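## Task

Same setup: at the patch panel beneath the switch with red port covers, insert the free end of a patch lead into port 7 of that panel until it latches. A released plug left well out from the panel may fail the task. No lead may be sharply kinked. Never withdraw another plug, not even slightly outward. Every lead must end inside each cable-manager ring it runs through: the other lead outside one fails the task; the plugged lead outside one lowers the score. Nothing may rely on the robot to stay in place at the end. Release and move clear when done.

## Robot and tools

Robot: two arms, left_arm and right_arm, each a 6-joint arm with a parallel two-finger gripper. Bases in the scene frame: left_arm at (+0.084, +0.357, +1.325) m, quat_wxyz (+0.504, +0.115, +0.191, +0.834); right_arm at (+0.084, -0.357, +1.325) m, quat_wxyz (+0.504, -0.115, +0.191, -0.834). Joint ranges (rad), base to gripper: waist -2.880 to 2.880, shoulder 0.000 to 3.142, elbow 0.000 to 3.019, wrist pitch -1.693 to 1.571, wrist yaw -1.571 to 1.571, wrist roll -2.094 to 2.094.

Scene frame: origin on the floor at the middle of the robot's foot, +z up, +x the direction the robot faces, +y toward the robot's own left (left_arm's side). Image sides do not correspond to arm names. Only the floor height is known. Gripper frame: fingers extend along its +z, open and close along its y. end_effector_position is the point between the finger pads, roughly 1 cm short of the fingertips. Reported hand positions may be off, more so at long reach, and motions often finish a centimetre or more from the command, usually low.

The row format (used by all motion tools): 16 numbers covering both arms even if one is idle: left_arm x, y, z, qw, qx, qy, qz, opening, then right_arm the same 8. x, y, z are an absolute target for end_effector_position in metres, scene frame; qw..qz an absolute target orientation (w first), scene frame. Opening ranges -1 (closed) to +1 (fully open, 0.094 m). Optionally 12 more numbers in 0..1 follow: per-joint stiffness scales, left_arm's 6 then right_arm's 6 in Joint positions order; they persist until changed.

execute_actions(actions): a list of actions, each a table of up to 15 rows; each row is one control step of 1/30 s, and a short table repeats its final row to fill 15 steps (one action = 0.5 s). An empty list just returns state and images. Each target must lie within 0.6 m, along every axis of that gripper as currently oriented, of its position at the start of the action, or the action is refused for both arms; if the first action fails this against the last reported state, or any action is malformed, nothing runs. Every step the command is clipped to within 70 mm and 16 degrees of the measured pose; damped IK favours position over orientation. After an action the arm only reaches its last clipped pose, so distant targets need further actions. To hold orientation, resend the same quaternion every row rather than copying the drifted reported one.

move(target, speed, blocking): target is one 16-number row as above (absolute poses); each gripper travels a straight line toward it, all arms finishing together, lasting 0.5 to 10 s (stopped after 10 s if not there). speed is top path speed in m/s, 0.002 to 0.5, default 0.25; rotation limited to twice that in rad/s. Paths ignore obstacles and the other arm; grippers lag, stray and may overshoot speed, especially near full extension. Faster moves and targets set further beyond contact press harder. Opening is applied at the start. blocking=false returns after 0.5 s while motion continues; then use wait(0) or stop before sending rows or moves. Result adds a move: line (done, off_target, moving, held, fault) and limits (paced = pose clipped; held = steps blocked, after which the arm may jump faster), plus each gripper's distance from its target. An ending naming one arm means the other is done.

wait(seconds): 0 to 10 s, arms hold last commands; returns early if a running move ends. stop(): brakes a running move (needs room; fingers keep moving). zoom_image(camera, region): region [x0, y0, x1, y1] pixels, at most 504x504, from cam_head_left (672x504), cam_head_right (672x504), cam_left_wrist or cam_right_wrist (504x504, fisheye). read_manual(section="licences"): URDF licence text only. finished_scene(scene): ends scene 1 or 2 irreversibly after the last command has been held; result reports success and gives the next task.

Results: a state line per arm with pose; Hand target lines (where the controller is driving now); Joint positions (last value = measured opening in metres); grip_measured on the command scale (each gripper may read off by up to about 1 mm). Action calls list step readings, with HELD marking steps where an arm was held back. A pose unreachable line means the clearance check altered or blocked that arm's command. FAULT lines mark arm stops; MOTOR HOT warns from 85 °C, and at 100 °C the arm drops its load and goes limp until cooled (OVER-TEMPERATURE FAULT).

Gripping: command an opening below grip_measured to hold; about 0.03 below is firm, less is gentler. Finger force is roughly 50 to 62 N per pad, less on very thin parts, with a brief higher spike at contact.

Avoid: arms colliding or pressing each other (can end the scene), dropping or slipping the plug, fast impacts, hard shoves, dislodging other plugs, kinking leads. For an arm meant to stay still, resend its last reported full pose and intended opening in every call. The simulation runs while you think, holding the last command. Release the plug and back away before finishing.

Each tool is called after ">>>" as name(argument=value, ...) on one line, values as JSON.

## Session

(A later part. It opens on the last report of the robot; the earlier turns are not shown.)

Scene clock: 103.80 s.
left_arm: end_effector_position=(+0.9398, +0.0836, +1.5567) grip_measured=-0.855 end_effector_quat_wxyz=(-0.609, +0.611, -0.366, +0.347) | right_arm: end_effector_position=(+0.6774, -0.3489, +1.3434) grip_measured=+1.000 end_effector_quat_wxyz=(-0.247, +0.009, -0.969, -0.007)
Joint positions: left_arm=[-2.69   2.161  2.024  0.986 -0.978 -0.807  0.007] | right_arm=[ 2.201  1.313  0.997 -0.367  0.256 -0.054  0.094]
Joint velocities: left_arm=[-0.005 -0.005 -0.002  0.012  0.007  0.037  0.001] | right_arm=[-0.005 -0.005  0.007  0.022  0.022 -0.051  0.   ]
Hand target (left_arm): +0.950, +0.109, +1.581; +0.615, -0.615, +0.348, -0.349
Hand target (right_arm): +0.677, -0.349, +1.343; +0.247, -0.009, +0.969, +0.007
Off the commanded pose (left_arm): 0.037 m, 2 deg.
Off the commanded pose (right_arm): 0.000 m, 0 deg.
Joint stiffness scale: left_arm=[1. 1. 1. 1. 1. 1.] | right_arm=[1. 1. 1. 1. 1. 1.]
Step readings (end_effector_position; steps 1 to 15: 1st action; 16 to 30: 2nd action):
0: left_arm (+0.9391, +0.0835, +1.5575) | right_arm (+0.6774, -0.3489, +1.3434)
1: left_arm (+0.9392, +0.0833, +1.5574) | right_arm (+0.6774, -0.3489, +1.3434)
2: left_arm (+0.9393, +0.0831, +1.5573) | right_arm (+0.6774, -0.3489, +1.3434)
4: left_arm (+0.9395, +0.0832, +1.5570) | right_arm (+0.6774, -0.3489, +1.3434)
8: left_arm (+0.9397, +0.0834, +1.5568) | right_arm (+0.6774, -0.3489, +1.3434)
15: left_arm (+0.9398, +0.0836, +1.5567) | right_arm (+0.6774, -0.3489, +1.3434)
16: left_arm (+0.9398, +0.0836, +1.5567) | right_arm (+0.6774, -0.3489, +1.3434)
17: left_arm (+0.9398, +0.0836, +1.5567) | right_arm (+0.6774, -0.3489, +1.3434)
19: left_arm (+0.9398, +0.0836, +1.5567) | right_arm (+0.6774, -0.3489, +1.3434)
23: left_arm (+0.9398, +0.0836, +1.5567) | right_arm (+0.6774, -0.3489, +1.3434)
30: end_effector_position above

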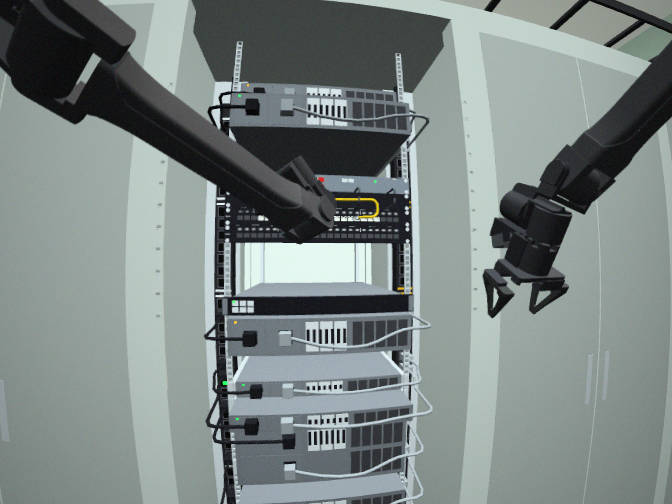

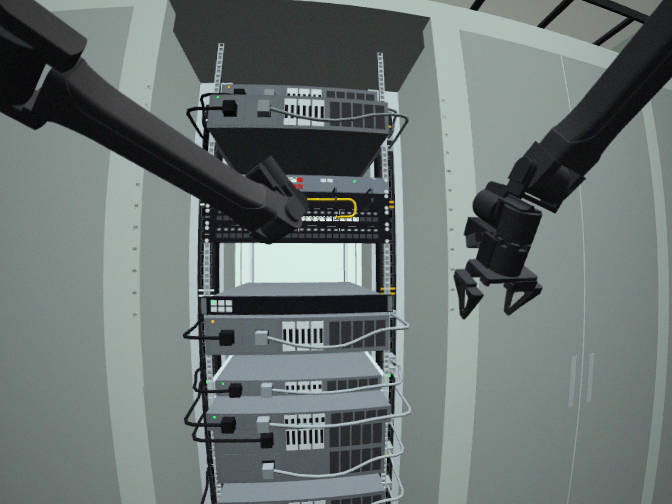

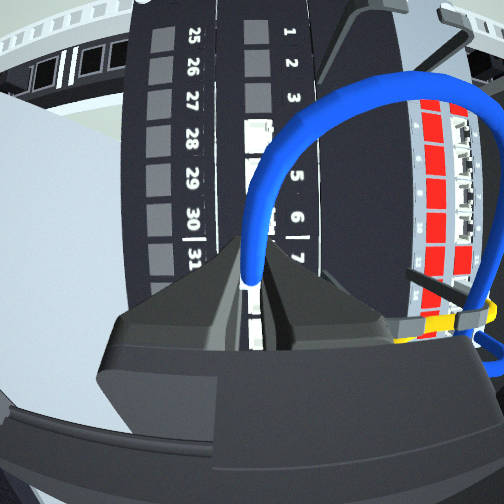

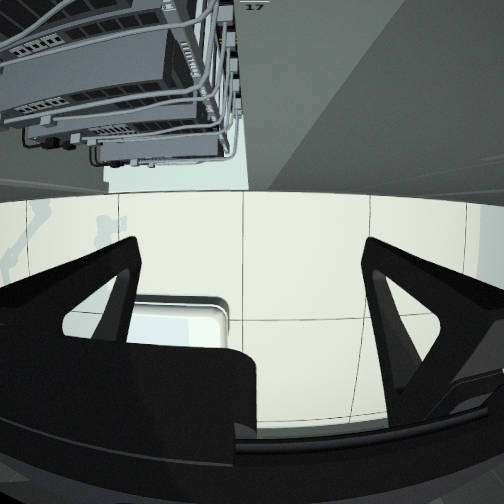

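>>> execute_actions(actions=[[[0.9520,0.1086,1.584,0.6154,-0.6154,0.348,-0.349,-0.89,0.6774,-0.3489,1.3434,-0.247,0.009,-0.969,-0.007,1]],[[0.9520,0.1086,1.584,0.6154,-0.6154,0.348,-0.349,-0.89,0.6774,-0.3489,1.3434,-0.247,0.009,-0.969,-0.007,1]]])

Scene clock: 105.07 s.
left_arm: end_effector_position=(+0.9400, +0.0832, +1.5561) grip_measured=-0.855 end_effector_quat_wxyz=(-0.609, +0.611, -0.368, +0.346) | right_arm: end_effector_position=(+0.6774, -0.3489, +1.3434) grip_measured=+1.000 end_effector_quat_wxyz=(-0.247, +0.009, -0.969, -0.007)
Joint positions: left_arm=[-2.69   2.161  2.024  0.982 -0.978 -0.807  0.007] | right_arm=[ 2.201  1.313  0.997 -0.367  0.256 -0.054  0.094]
Joint velocities: left_arm=[-0.005 -0.015 -0.007  0.007 -0.022 -0.022  0.   ] | right_arm=[ 0.015 -0.015 -0.017  0.007 -0.007  0.007  0.   ]
Hand target (left_arm): +0.950, +0.109, +1.584; +0.615, -0.615, +0.348, -0.349
Hand target (right_arm): +0.677, -0.349, +1.343; +0.247, -0.009, +0.969, +0.007
Off the commanded pose (left_arm): 0.040 m, 2 deg.
Off the commanded pose (right_arm): 0.000 m, 0 deg.
Joint stiffness scale: left_arm=[1. 1. 1. 1. 1. 1.] | right_arm=[1. 1. 1. 1. 1. 1.]
Step readings (end_effector_position; steps 1 to 15: 1st action; 16 to 30: 2nd action):
0: left_arm (+0.9398, +0.0836, +1.5567) | right_arm (+0.6774, -0.3489, +1.3434)
1: left_arm (+0.9398, +0.0835, +1.5566) | right_arm (+0.6774, -0.3489, +1.3434)
2: left_arm (+0.9399, +0.0834, +1.5564) | right_arm (+0.6774, -0.3489, +1.3434)
4: left_arm (+0.9400, +0.0833, +1.5562) | right_arm (+0.6774, -0.3489, +1.3434)
8: left_arm (+0.9400, +0.0832, +1.5561) | right_arm (+0.6774, -0.3489, +1.3434)
15: left_arm (+0.9400, +0.0832, +1.5561) | right_arm (+0.6774, -0.3489, +1.3434)
16: left_arm (+0.9400, +0.0832, +1.5561) | right_arm (+0.6774, -0.3489, +1.3434)
17: left_arm (+0.9400, +0.0832, +1.5561) | right_arm (+0.6774, -0.3489, +1.3434)
19: left_arm (+0.9400, +0.0832, +1.5561) | right_arm (+0.6774, -0.3489, +1.3434)
23: left_arm (+0.9400, +0.0832, +1.5561) | right_arm (+0.6774, -0.3489, +1.3434)
30: end_effector_position above

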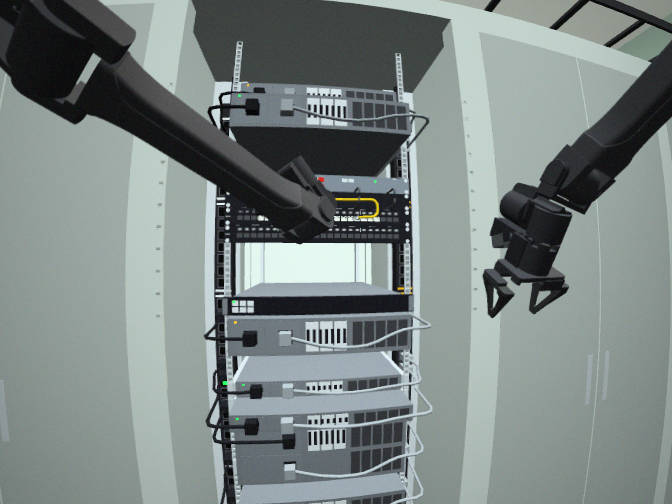

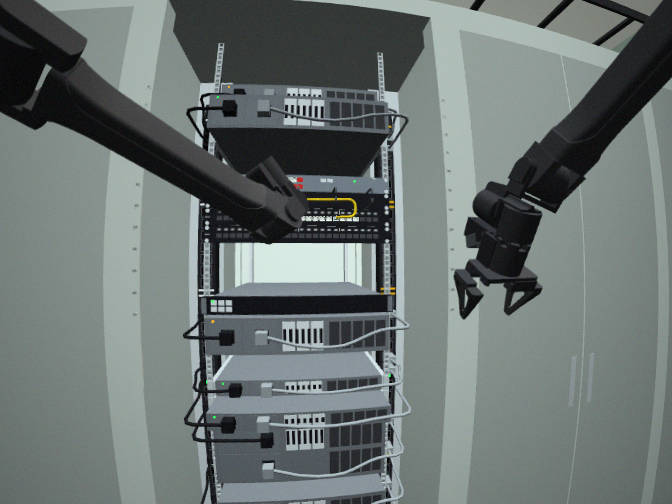

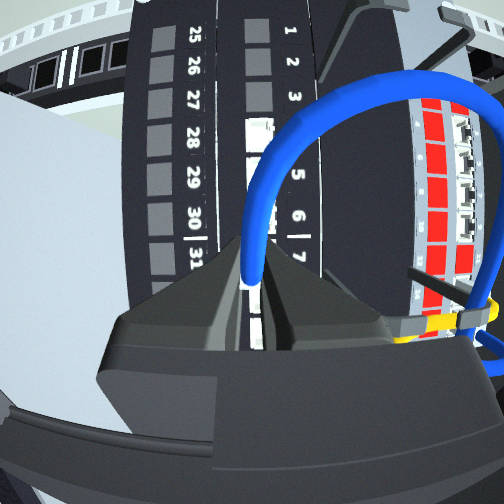

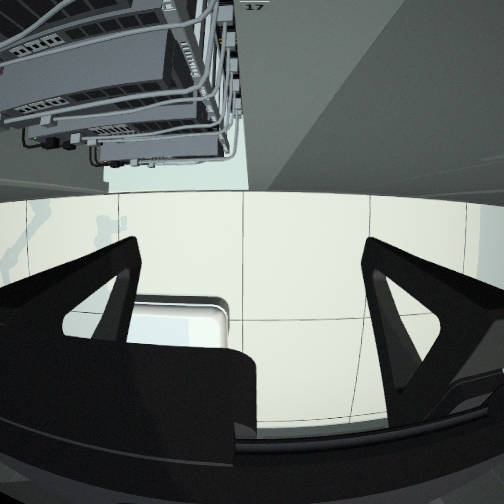

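>>> execute_actions(actions=[[[0.9525,0.1090,1.5865,0.6154,-0.6154,0.348,-0.349,-0.89,0.6774,-0.3489,1.3434,-0.247,0.009,-0.969,-0.007,1]],[[0.9530,0.1094,1.589,0.6154,-0.6154,0.348,-0.349,-0.89,0.6774,-0.3489,1.3434,-0.247,0.009,-0.969,-0.007,1]]])

>>> zoom_image(camera="cam_left_wrist", region=[150,150,350,350])

Scene clock: 106.23 s.
left_arm: end_effector_position=(+0.9404, +0.0824, +1.5551) grip_measured=-0.855 end_effector_quat_wxyz=(-0.609, +0.610, -0.372, +0.345) | right_arm: end_effector_position=(+0.6774, -0.3489, +1.3434) grip_measured=+1.000 end_effector_quat_wxyz=(-0.247, +0.009, -0.969, -0.007)
Joint positions: left_arm=[-2.69   2.161  2.024  0.974 -0.978 -0.807  0.007] | right_arm=[ 2.201  1.313  0.997 -0.367  0.256 -0.054  0.094]
Joint velocities: left_arm=[ 0.005 -0.005 -0.017  0.002  0.022 -0.022  0.001] | right_arm=[ 0.005 -0.015 -0.007 -0.007 -0.066  0.007  0.   ]
Hand target (left_arm): +0.950, +0.110, +1.589; +0.615, -0.615, +0.348, -0.349
Hand target (right_arm): +0.677, -0.349, +1.343; +0.247, -0.009, +0.969, +0.007
Off the commanded pose (left_arm): 0.045 m, 3 deg.
Off the commanded pose (right_arm): 0.000 m, 0 deg.
Joint stiffness scale: left_arm=[1. 1. 1. 1. 1. 1.] | right_arm=[1. 1. 1. 1. 1. 1.]
Step readings (end_effector_position; steps 1 to 15: 1st action; 16 to 30: 2nd action):
0: left_arm (+0.9400, +0.0832, +1.5561) | right_arm (+0.6774, -0.3489, +1.3434)
1: left_arm (+0.9401, +0.0831, +1.5560) | right_arm (+0.6774, -0.3489, +1.3434)
2: left_arm (+0.9401, +0.0830, +1.5559) | right_arm (+0.6774, -0.3489, +1.3434)
4: left_arm (+0.9402, +0.0828, +1.5557) | right_arm (+0.6774, -0.3489, +1.3434)
8: left_arm (+0.9402, +0.0828, +1.5556) | right_arm (+0.6774, -0.3489, +1.3434)
15: left_arm (+0.9402, +0.0828, +1.5556) | right_arm (+0.6774, -0.3489, +1.3434)
16: left_arm (+0.9403, +0.0827, +1.5556) | right_arm (+0.6774, -0.3489, +1.3434)
17: left_arm (+0.9403, +0.0826, +1.5554) | right_arm (+0.6774, -0.3489, +1.3434)
19: left_arm (+0.9404, +0.0825, +1.5552) | right_arm (+0.6774, -0.3489, +1.3434)
23: left_arm (+0.9404, +0.0824, +1.5551) | right_arm (+0.6774, -0.3489, +1.3434)
30: end_effector_position above

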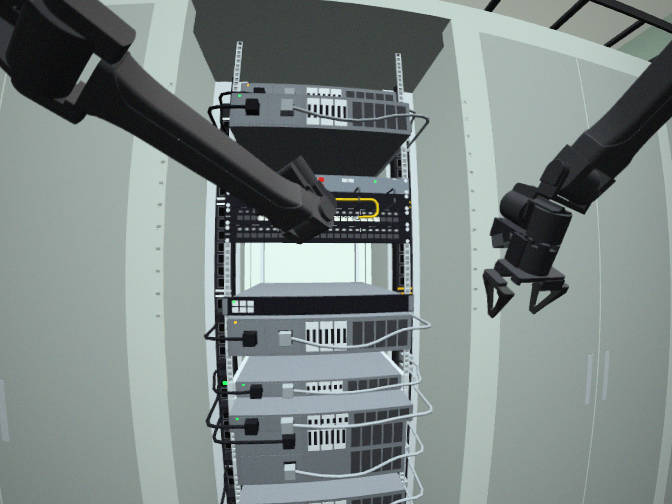

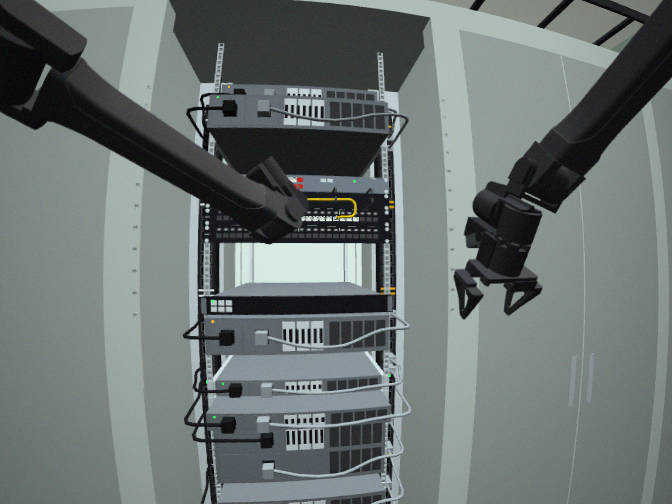

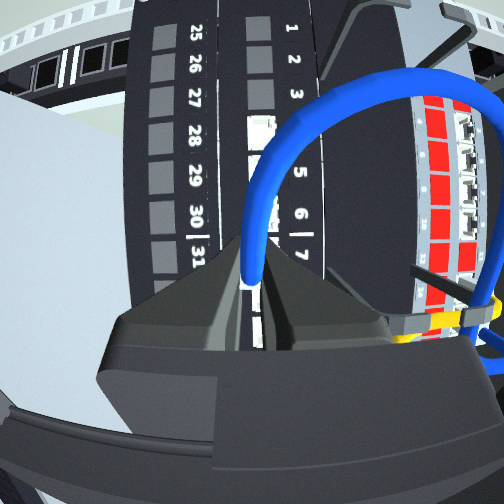

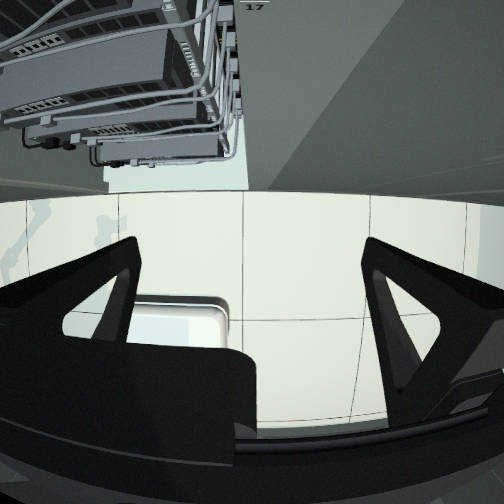

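Region (150, 150, 350, 350) of cam_left_wrist's 504x504 image, scaled by 2.520, with more detail than that image has.

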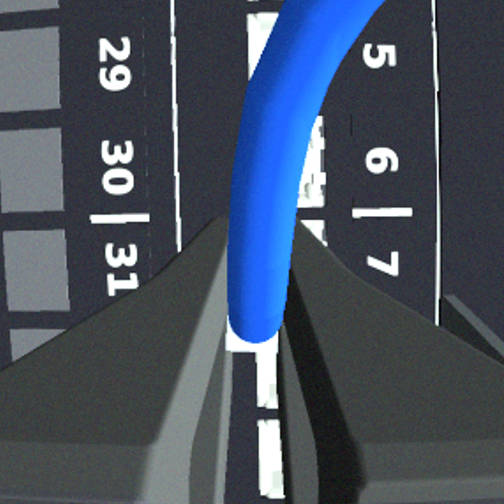

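>>> execute_actions(actions=[[[0.9532,0.1102,1.5915,0.6154,-0.6154,0.346,-0.351,-0.89,0.6774,-0.3489,1.3434,-0.247,0.009,-0.969,-0.007,1]],[[0.9534,0.111,1.594,0.6154,-0.6154,0.344,-0.353,-0.89,0.6774,-0.3489,1.3434,-0.247,0.009,-0.969,-0.007,1]]])

>>> zoom_image(camera="cam_left_wrist", region=[150,150,350,350])

Scene clock: 107.50 s.
left_arm: end_effector_position=(+0.9407, +0.0838, +1.5588) grip_measured=-0.855 end_effector_quat_wxyz=(-0.609, +0.610, -0.370, +0.347) | right_arm: end_effector_position=(+0.6774, -0.3489, +1.3434) grip_measured=+1.000 end_effector_quat_wxyz=(-0.247, +0.009, -0.969, -0.007)
Joint positions: left_arm=[-2.69   2.156  2.024  0.974 -0.976 -0.808  0.007] | right_arm=[ 2.201  1.313  0.997 -0.367  0.256 -0.054  0.094]
Joint velocities: left_arm=[-0.005 -0.015 -0.007  0.007 -0.007 -0.095  0.001] | right_arm=[-0.015 -0.005 -0.012  0.007  0.037  0.007  0.   ]
Hand target (left_arm): +0.951, +0.112, +1.594; +0.615, -0.615, +0.344, -0.353
Hand target (right_arm): +0.677, -0.349, +1.343; +0.247, -0.009, +0.969, +0.007
Off the commanded pose (left_arm): 0.046 m, 3 deg.
Off the commanded pose (right_arm): 0.000 m, 0 deg.
Joint stiffness scale: left_arm=[1. 1. 1. 1. 1. 1.] | right_arm=[1. 1. 1. 1. 1. 1.]
Step readings (end_effector_position; steps 1 to 15: 1st action; 16 to 30: 2nd action):
0: left_arm (+0.9404, +0.0824, +1.5551) | right_arm (+0.6774, -0.3489, +1.3434)
1: left_arm (+0.9404, +0.0824, +1.5551) | right_arm (+0.6774, -0.3489, +1.3434)
2: left_arm (+0.9405, +0.0825, +1.5554) | right_arm (+0.6774, -0.3489, +1.3434)
4: left_arm (+0.9405, +0.0827, +1.5557) | right_arm (+0.6774, -0.3489, +1.3434)
8: left_arm (+0.9405, +0.0832, +1.5568) | right_arm (+0.6774, -0.3489, +1.3434)
15: left_arm (+0.9405, +0.0835, +1.5574) | right_arm (+0.6774, -0.3489, +1.3434)
16: left_arm (+0.9406, +0.0834, +1.5575) | right_arm (+0.6774, -0.3489, +1.3434)
17: left_arm (+0.9406, +0.0833, +1.5576) | right_arm (+0.6774, -0.3489, +1.3434)
19: left_arm (+0.9407, +0.0834, +1.5580) | right_arm (+0.6774, -0.3489, +1.3434)
23: left_arm (+0.9407, +0.0837, +1.5585) | right_arm (+0.6774, -0.3489, +1.3434)
30: end_effector_position above

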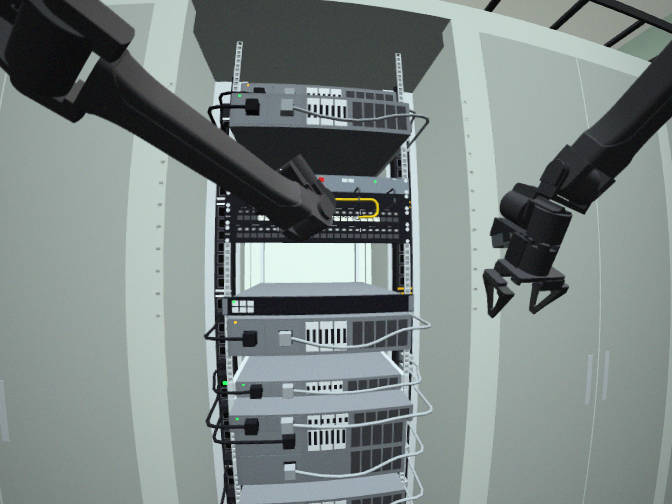

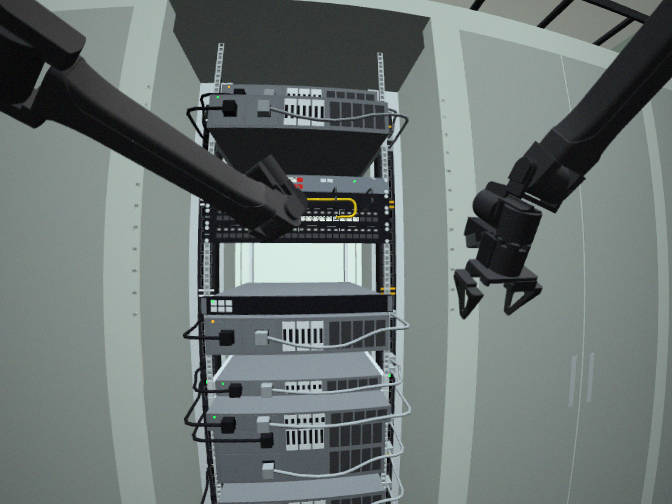

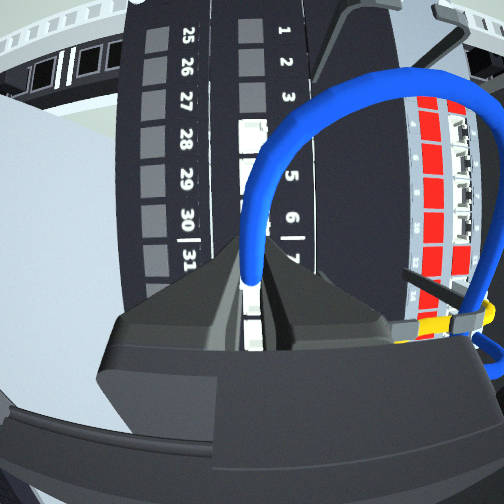

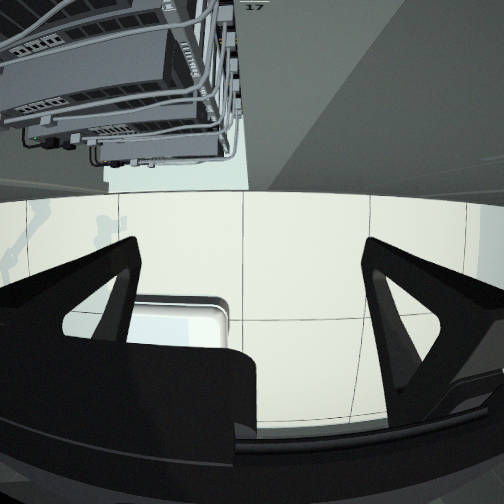

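Region (150, 150, 350, 350) of cam_left_wrist's 504x504 image, scaled by 2.520, with more detail than that image has.

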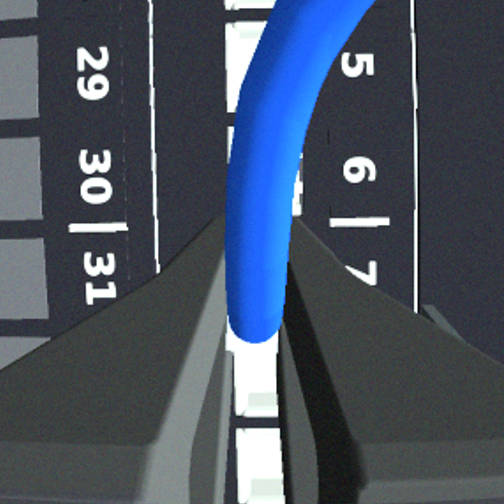

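>>> execute_actions(actions=[[[0.9546,0.1115,1.595,0.6154,-0.6154,0.342,-0.355,-0.89,0.6774,-0.3489,1.3434,-0.247,0.009,-0.969,-0.007,1]],[[0.9546,0.1115,1.595,0.6154,-0.6154,0.342,-0.355,-0.89,0.6774,-0.3489,1.3434,-0.247,0.009,-0.969,-0.007,1]]])

>>> zoom_image(camera="cam_left_wrist", region=[150,150,350,350])

Scene clock: 108.67 s.
left_arm: end_effector_position=(+0.9408, +0.0836, +1.5591) grip_measured=-0.855 end_effector_quat_wxyz=(-0.609, +0.610, -0.369, +0.349) | right_arm: end_effector_position=(+0.6774, -0.3489, +1.3434) grip_measured=+1.000 end_effector_quat_wxyz=(-0.247, +0.009, -0.969, -0.007)
Joint positions: left_arm=[-2.69   2.156  2.024  0.974 -0.974 -0.811  0.007] | right_arm=[ 2.201  1.313  0.997 -0.367  0.256 -0.054  0.094]
Joint velocities: left_arm=[ 0.015 -0.005 -0.022  0.007  0.022 -0.007  0.   ] | right_arm=[-0.005 -0.015  0.007 -0.017 -0.007  0.007  0.   ]
Hand target (left_arm): +0.951, +0.112, +1.595; +0.615, -0.615, +0.342, -0.355
Hand target (right_arm): +0.677, -0.349, +1.343; +0.247, -0.009, +0.969, +0.007
Off the commanded pose (left_arm): 0.048 m, 3 deg.
Off the commanded pose (right_arm): 0.000 m, 0 deg.
Joint stiffness scale: left_arm=[1. 1. 1. 1. 1. 1.] | right_arm=[1. 1. 1. 1. 1. 1.]
Step readings (end_effector_position; steps 1 to 15: 1st action; 16 to 30: 2nd action):
0: left_arm (+0.9407, +0.0838, +1.5588) | right_arm (+0.6774, -0.3489, +1.3434)
1: left_arm (+0.9407, +0.0837, +1.5589) | right_arm (+0.6774, -0.3489, +1.3434)
2: left_arm (+0.9408, +0.0836, +1.5590) | right_arm (+0.6774, -0.3489, +1.3434)
4: left_arm (+0.9408, +0.0836, +1.5591) | right_arm (+0.6774, -0.3489, +1.3434)
8: left_arm (+0.9408, +0.0836, +1.5591) | right_arm (+0.6774, -0.3489, +1.3434)
15: left_arm (+0.9408, +0.0836, +1.5591) | right_arm (+0.6774, -0.3489, +1.3434)
16: left_arm (+0.9408, +0.0836, +1.5591) | right_arm (+0.6774, -0.3489, +1.3434)
17: left_arm (+0.9408, +0.0836, +1.5591) | right_arm (+0.6774, -0.3489, +1.3434)
19: left_arm (+0.9408, +0.0836, +1.5591) | right_arm (+0.6774, -0.3489, +1.3434)
23: left_arm (+0.9408, +0.0836, +1.5591) | right_arm (+0.6774, -0.3489, +1.3434)
30: end_effector_position above

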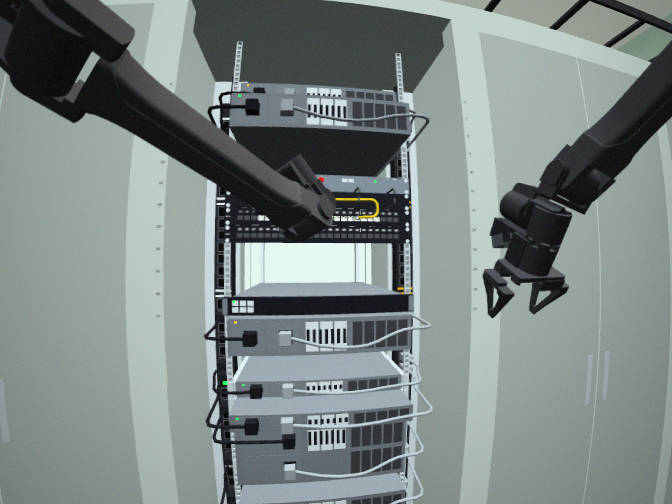

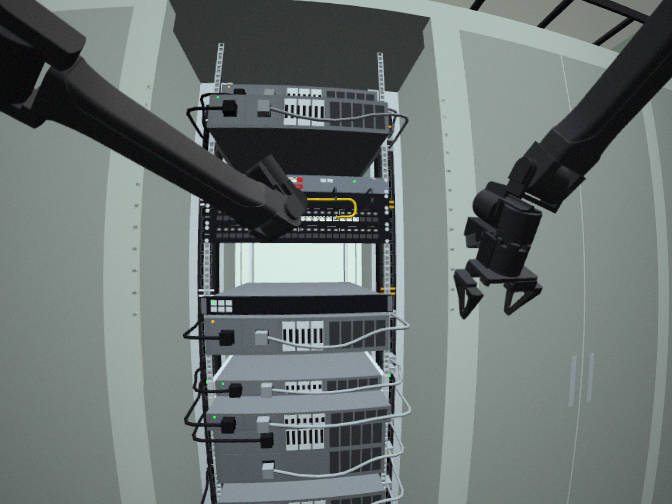

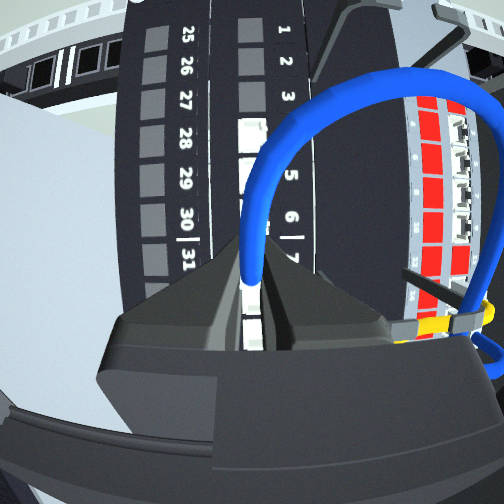

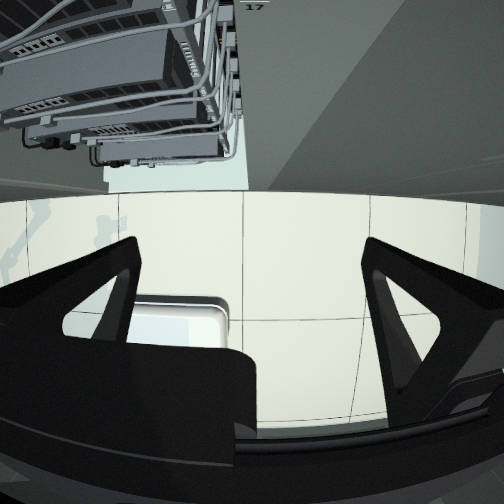

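Region (150, 150, 350, 350) of cam_left_wrist's 504x504 image, scaled by 2.520, with more detail than that image has.

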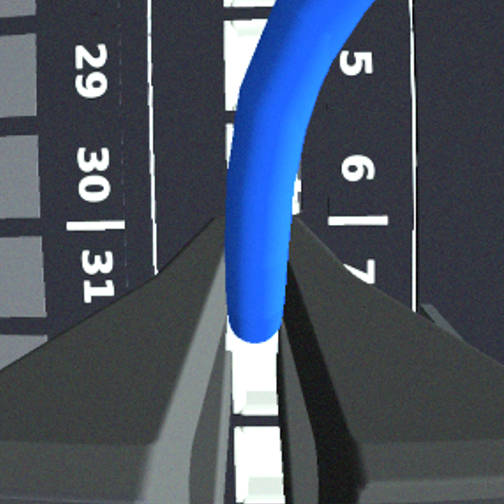

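>>> execute_actions(actions=[[[0.9556,0.113,1.5955,0.6154,-0.6154,0.342,-0.355,-0.89,0.6774,-0.3489,1.3434,-0.247,0.009,-0.969,-0.007,1]],[[0.9556,0.113,1.5955,0.6154,-0.6154,0.342,-0.355,-0.89,0.6774,-0.3489,1.3434,-0.247,0.009,-0.969,-0.007,1]]])

>>> zoom_image(camera="cam_left_wrist", region=[150,150,350,350])

Scene clock: 109.87 s.
left_arm: end_effector_position=(+0.9413, +0.0834, +1.5590) grip_measured=-0.855 end_effector_quat_wxyz=(-0.608, +0.610, -0.370, +0.349) | right_arm: end_effector_position=(+0.6774, -0.3489, +1.3434) grip_measured=+1.000 end_effector_quat_wxyz=(-0.247, +0.009, -0.969, -0.007)
Joint positions: left_arm=[-2.69   2.156  2.024  0.97  -0.972 -0.814  0.007] | right_arm=[ 2.201  1.313  0.997 -0.367  0.256 -0.054  0.094]
Joint velocities: left_arm=[-0.005 -0.005 -0.002 -0.007  0.007 -0.037 -0.   ] | right_arm=[-0.024 -0.024 -0.002  0.002 -0.022 -0.022  0.   ]
Hand target (left_arm): +0.952, +0.114, +1.595; +0.615, -0.615, +0.342, -0.355
Hand target (right_arm): +0.677, -0.349, +1.343; +0.247, -0.009, +0.969, +0.007
Off the commanded pose (left_arm): 0.049 m, 3 deg.
Off the commanded pose (right_arm): 0.000 m, 0 deg.
Joint stiffness scale: left_arm=[1. 1. 1. 1. 1. 1.] | right_arm=[1. 1. 1. 1. 1. 1.]
Step readings (end_effector_position; steps 1 to 15: 1st action; 16 to 30: 2nd action):
0: left_arm (+0.9408, +0.0836, +1.5591) | right_arm (+0.6774, -0.3489, +1.3434)
1: left_arm (+0.9409, +0.0835, +1.5591) | right_arm (+0.6774, -0.3489, +1.3434)
2: left_arm (+0.9410, +0.0834, +1.5593) | right_arm (+0.6774, -0.3489, +1.3434)
4: left_arm (+0.9411, +0.0833, +1.5591) | right_arm (+0.6774, -0.3489, +1.3434)
8: left_arm (+0.9412, +0.0835, +1.5590) | right_arm (+0.6774, -0.3489, +1.3434)
15: left_arm (+0.9412, +0.0835, +1.5589) | right_arm (+0.6774, -0.3489, +1.3434)
16: left_arm (+0.9413, +0.0834, +1.5590) | right_arm (+0.6774, -0.3489, +1.3434)
17: left_arm (+0.9413, +0.0834, +1.5590) | right_arm (+0.6774, -0.3489, +1.3434)
19: left_arm (+0.9413, +0.0834, +1.5590) | right_arm (+0.6774, -0.3489, +1.3434)
23: left_arm (+0.9413, +0.0834, +1.5590) | right_arm (+0.6774, -0.3489, +1.3434)
30: end_effector_position above

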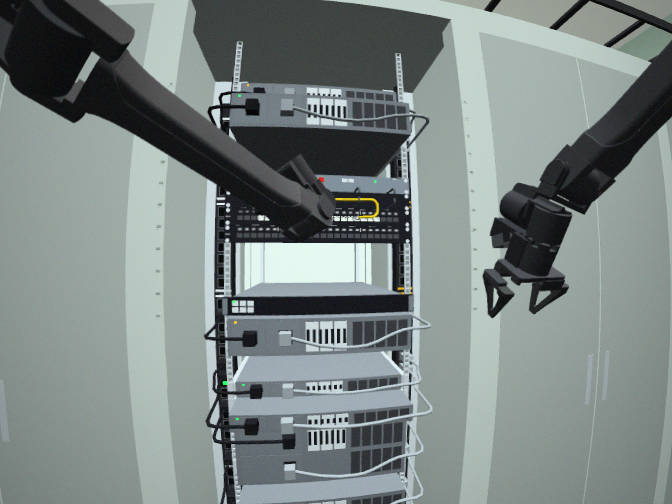

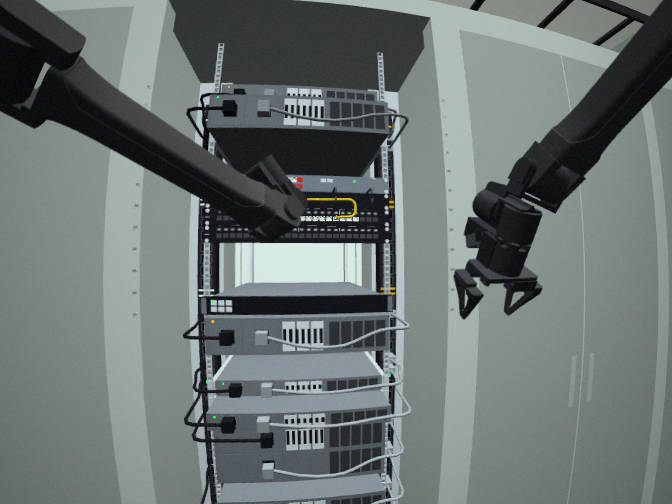

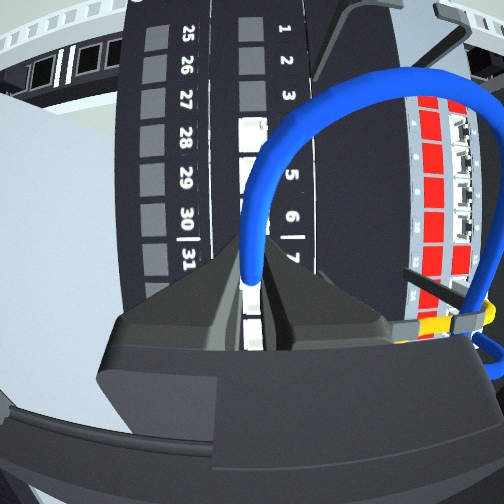

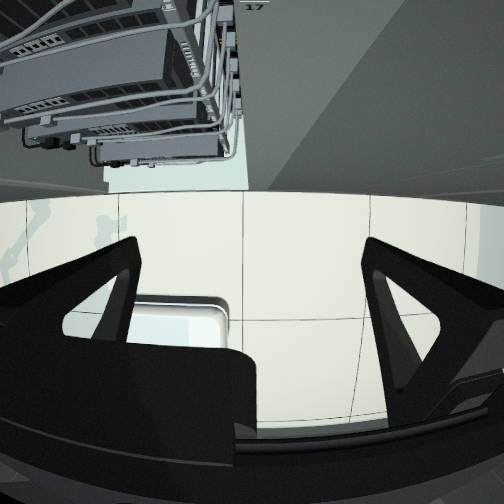

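Region (150, 150, 350, 350) of cam_left_wrist's 504x504 image, scaled by 2.520, with more detail than that image has.

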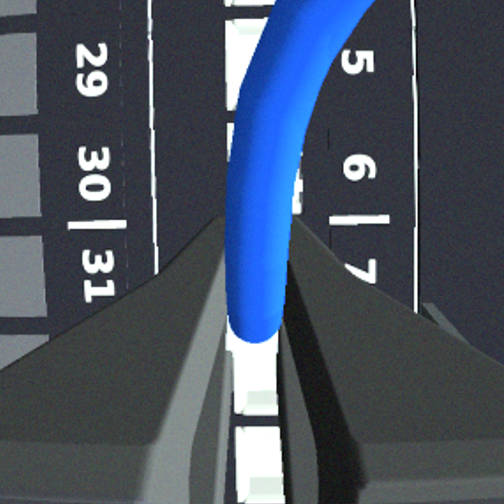

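>>> execute_actions(actions=[[[0.9556,0.114,1.5955,0.6214,-0.6214,0.331,-0.344,-0.89,0.6774,-0.3489,1.3434,-0.247,0.009,-0.969,-0.007,1]],[[0.9556,0.114,1.5955,0.6214,-0.6214,0.331,-0.344,-0.89,0.6774,-0.3489,1.3434,-0.247,0.009,-0.969,-0.007,1]]])

>>> zoom_image(camera="cam_left_wrist", region=[150,150,350,350])

Scene clock: 111.10 s.
left_arm: end_effector_position=(+0.9423, +0.0891, +1.5648) grip_measured=-0.855 end_effector_quat_wxyz=(-0.611, +0.615, -0.366, +0.338) | right_arm: end_effector_position=(+0.6774, -0.3489, +1.3434) grip_measured=+1.000 end_effector_quat_wxyz=(-0.247, +0.009, -0.969, -0.007)
Joint positions: left_arm=[-2.69   2.156  2.043  0.97  -0.996 -0.792  0.007] | right_arm=[ 2.201  1.313  0.997 -0.367  0.256 -0.054  0.094]
Joint velocities: left_arm=[-0.015 -0.015 -0.007 -0.012 -0.037  0.051 -0.001] | right_arm=[-0.015 -0.005  0.007 -0.012 -0.037 -0.081  0.   ]
Hand target (left_arm): +0.953, +0.115, +1.595; +0.621, -0.621, +0.331, -0.345
Hand target (right_arm): +0.677, -0.349, +1.343; +0.247, -0.009, +0.969, +0.007
Off the commanded pose (left_arm): 0.042 m, 4 deg.
Off the commanded pose (right_arm): 0.000 m, 0 deg.
Joint stiffness scale: left_arm=[1. 1. 1. 1. 1. 1.] | right_arm=[1. 1. 1. 1. 1. 1.]
Step readings (end_effector_position; steps 1 to 15: 1st action; 16 to 30: 2nd action):
0: left_arm (+0.9413, +0.0834, +1.5590) | right_arm (+0.6774, -0.3489, +1.3434)
1: left_arm (+0.9408, +0.0848, +1.5586) | right_arm (+0.6774, -0.3489, +1.3434)
2: left_arm (+0.9406, +0.0860, +1.5586) | right_arm (+0.6774, -0.3489, +1.3434)
4: left_arm (+0.9411, +0.0875, +1.5605) | right_arm (+0.6774, -0.3489, +1.3434)
8: left_arm (+0.9423, +0.0889, +1.5648) | right_arm (+0.6774, -0.3489, +1.3434)
15: left_arm (+0.9423, +0.0891, +1.5648) | right_arm (+0.6774, -0.3489, +1.3434)
16: left_arm (+0.9423, +0.0891, +1.5648) | right_arm (+0.6774, -0.3489, +1.3434)
17: left_arm (+0.9423, +0.0891, +1.5648) | right_arm (+0.6774, -0.3489, +1.3434)
19: left_arm (+0.9423, +0.0891, +1.5648) | right_arm (+0.6774, -0.3489, +1.3434)
23: left_arm (+0.9423, +0.0891, +1.5648) | right_arm (+0.6774, -0.3489, +1.3434)
30: end_effector_position above

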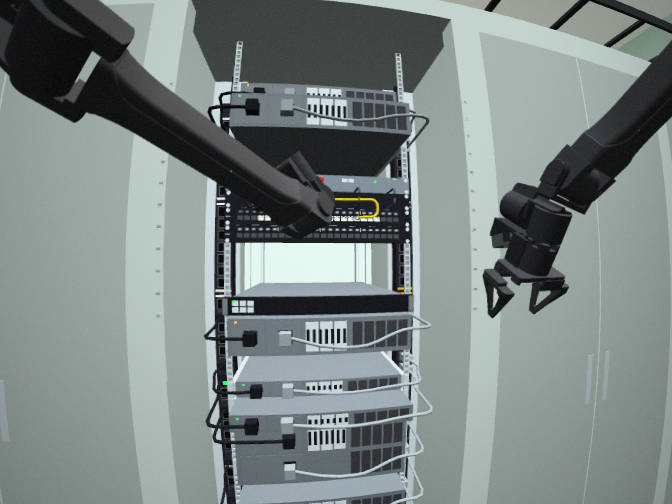

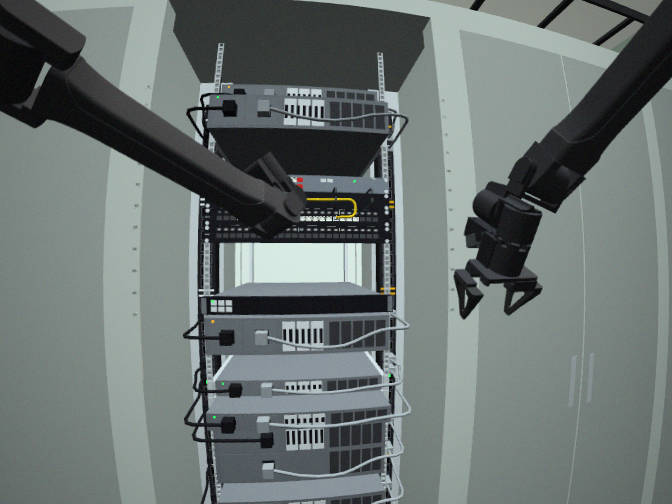

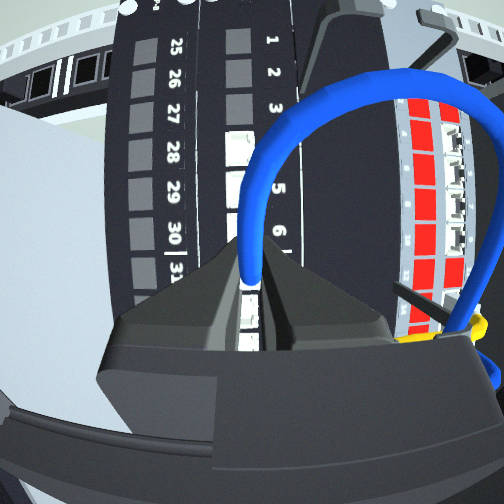

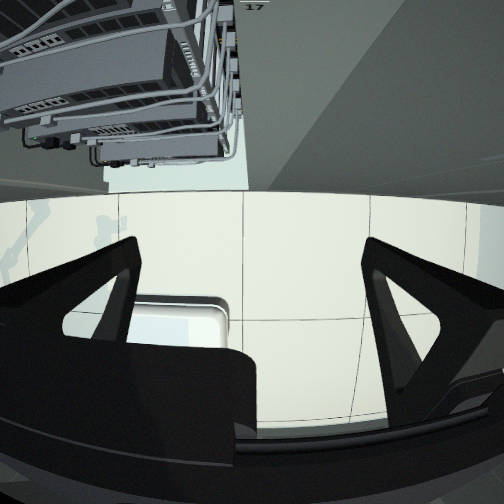

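Region (150, 150, 350, 350) of cam_left_wrist's 504x504 image, scaled by 2.520, with more detail than that image has.

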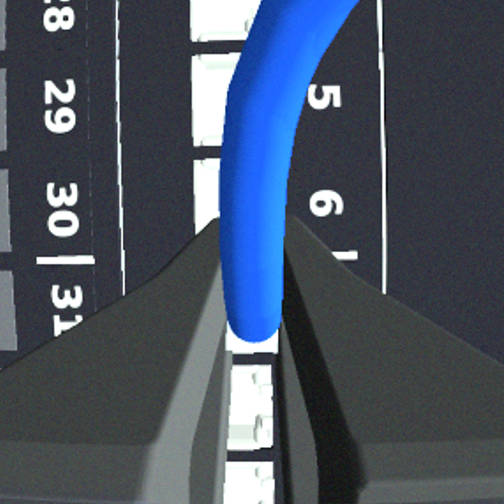

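>>> execute_actions(actions=[[[0.9552,0.1118,1.592,0.6214,-0.6214,0.331,-0.344,-0.89,0.6774,-0.3489,1.3434,-0.247,0.009,-0.969,-0.007,1]],[[0.9548,0.1096,1.5885,0.6214,-0.6214,0.331,-0.344,-0.89,0.6774,-0.3489,1.3434,-0.247,0.009,-0.969,-0.007,1]],[[0.9544,0.1074,1.585,0.6214,-0.6214,0.331,-0.344,-0.89,0.6774,-0.3489,1.3434,-0.247,0.009,-0.969,-0.007,1]]])

Scene clock: 112.83 s.
left_arm: end_effector_position=(+0.9424, +0.0892, +1.5650) grip_measured=-0.855 end_effector_quat_wxyz=(-0.611, +0.616, -0.364, +0.339) | right_arm: end_effector_position=(+0.6774, -0.3489, +1.3434) grip_measured=+1.000 end_effector_quat_wxyz=(-0.247, +0.009, -0.969, -0.007)
Joint positions: left_arm=[-2.69   2.158  2.046  0.973 -0.997 -0.792  0.007] | right_arm=[ 2.201  1.313  0.997 -0.367  0.256 -0.054  0.094]
Joint velocities: left_arm=[-0.005  0.005  0.002  0.007 -0.007  0.007  0.   ] | right_arm=[ 0.005 -0.015  0.002 -0.002 -0.037 -0.081  0.   ]
Hand target (left_arm): +0.952, +0.108, +1.585; +0.620, -0.621, +0.332, -0.345
Hand target (right_arm): +0.677, -0.349, +1.343; +0.247, -0.009, +0.969, +0.007
Off the commanded pose (left_arm): 0.030 m, 4 deg.
Off the commanded pose (right_arm): 0.000 m, 0 deg.
Joint stiffness scale: left_arm=[1. 1. 1. 1. 1. 1.] | right_arm=[1. 1. 1. 1. 1. 1.]
Step readings (end_effector_position; steps 1 to 15: 1st action; 16 to 30: 2nd action; 31 to 45: 3rd action):
0: left_arm (+0.9423, +0.0891, +1.5648) | right_arm (+0.6774, -0.3489, +1.3434)
1: left_arm (+0.9423, +0.0891, +1.5648) | right_arm (+0.6774, -0.3489, +1.3434)
2: left_arm (+0.9423, +0.0891, +1.5648) | right_arm (+0.6774, -0.3489, +1.3434)
4: left_arm (+0.9423, +0.0891, +1.5648) | right_arm (+0.6774, -0.3489, +1.3434)
8: left_arm (+0.9423, +0.0891, +1.5648) | right_arm (+0.6774, -0.3489, +1.3434)
15: left_arm (+0.9423, +0.0891, +1.5648) | right_arm (+0.6774, -0.3489, +1.3434)
16: left_arm (+0.9423, +0.0891, +1.5648) | right_arm (+0.6774, -0.3489, +1.3434)
17: left_arm (+0.9423, +0.0891, +1.5648) | right_arm (+0.6774, -0.3489, +1.3434)
19: left_arm (+0.9423, +0.0891, +1.5648) | right_arm (+0.6774, -0.3489, +1.3434)
23: left_arm (+0.9423, +0.0891, +1.5648) | right_arm (+0.6774, -0.3489, +1.3434)
30: left_arm (+0.9423, +0.0891, +1.5648) | right_arm (+0.6774, -0.3489, +1.3434)
31: left_arm (+0.9423, +0.0891, +1.5650) | right_arm (+0.6774, -0.3489, +1.3434)
32: left_arm (+0.9423, +0.0892, +1.5650) | right_arm (+0.6774, -0.3489, +1.3434)
34: left_arm (+0.9424, +0.0891, +1.5648) | right_arm (+0.6774, -0.3489, +1.3434)
38: left_arm (+0.9424, +0.0892, +1.5650) | right_arm (+0.6774, -0.3489, +1.3434)
45: end_effector_position above

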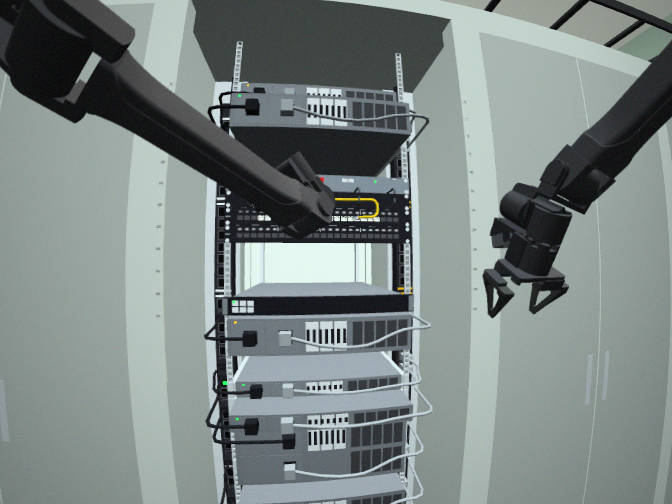

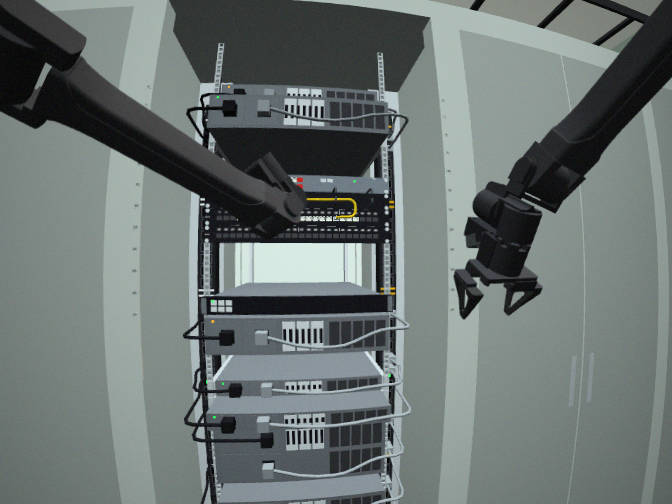

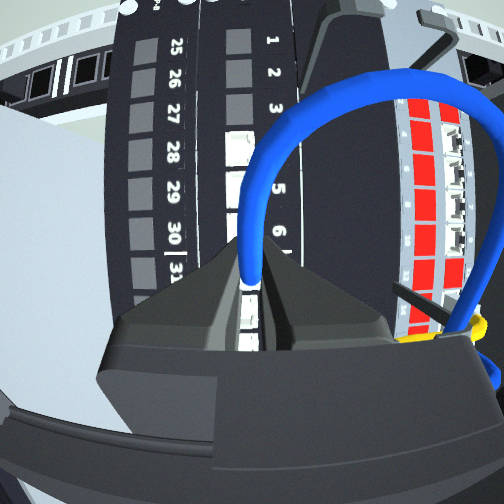

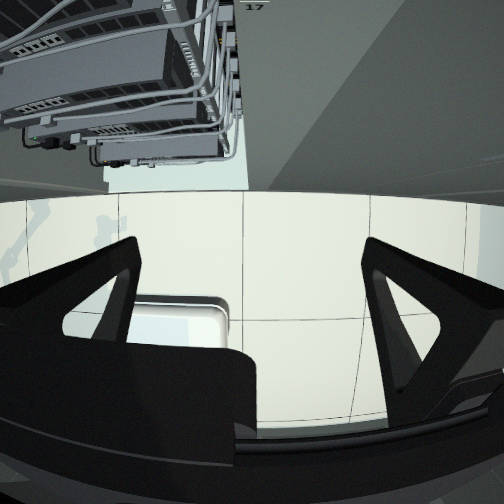

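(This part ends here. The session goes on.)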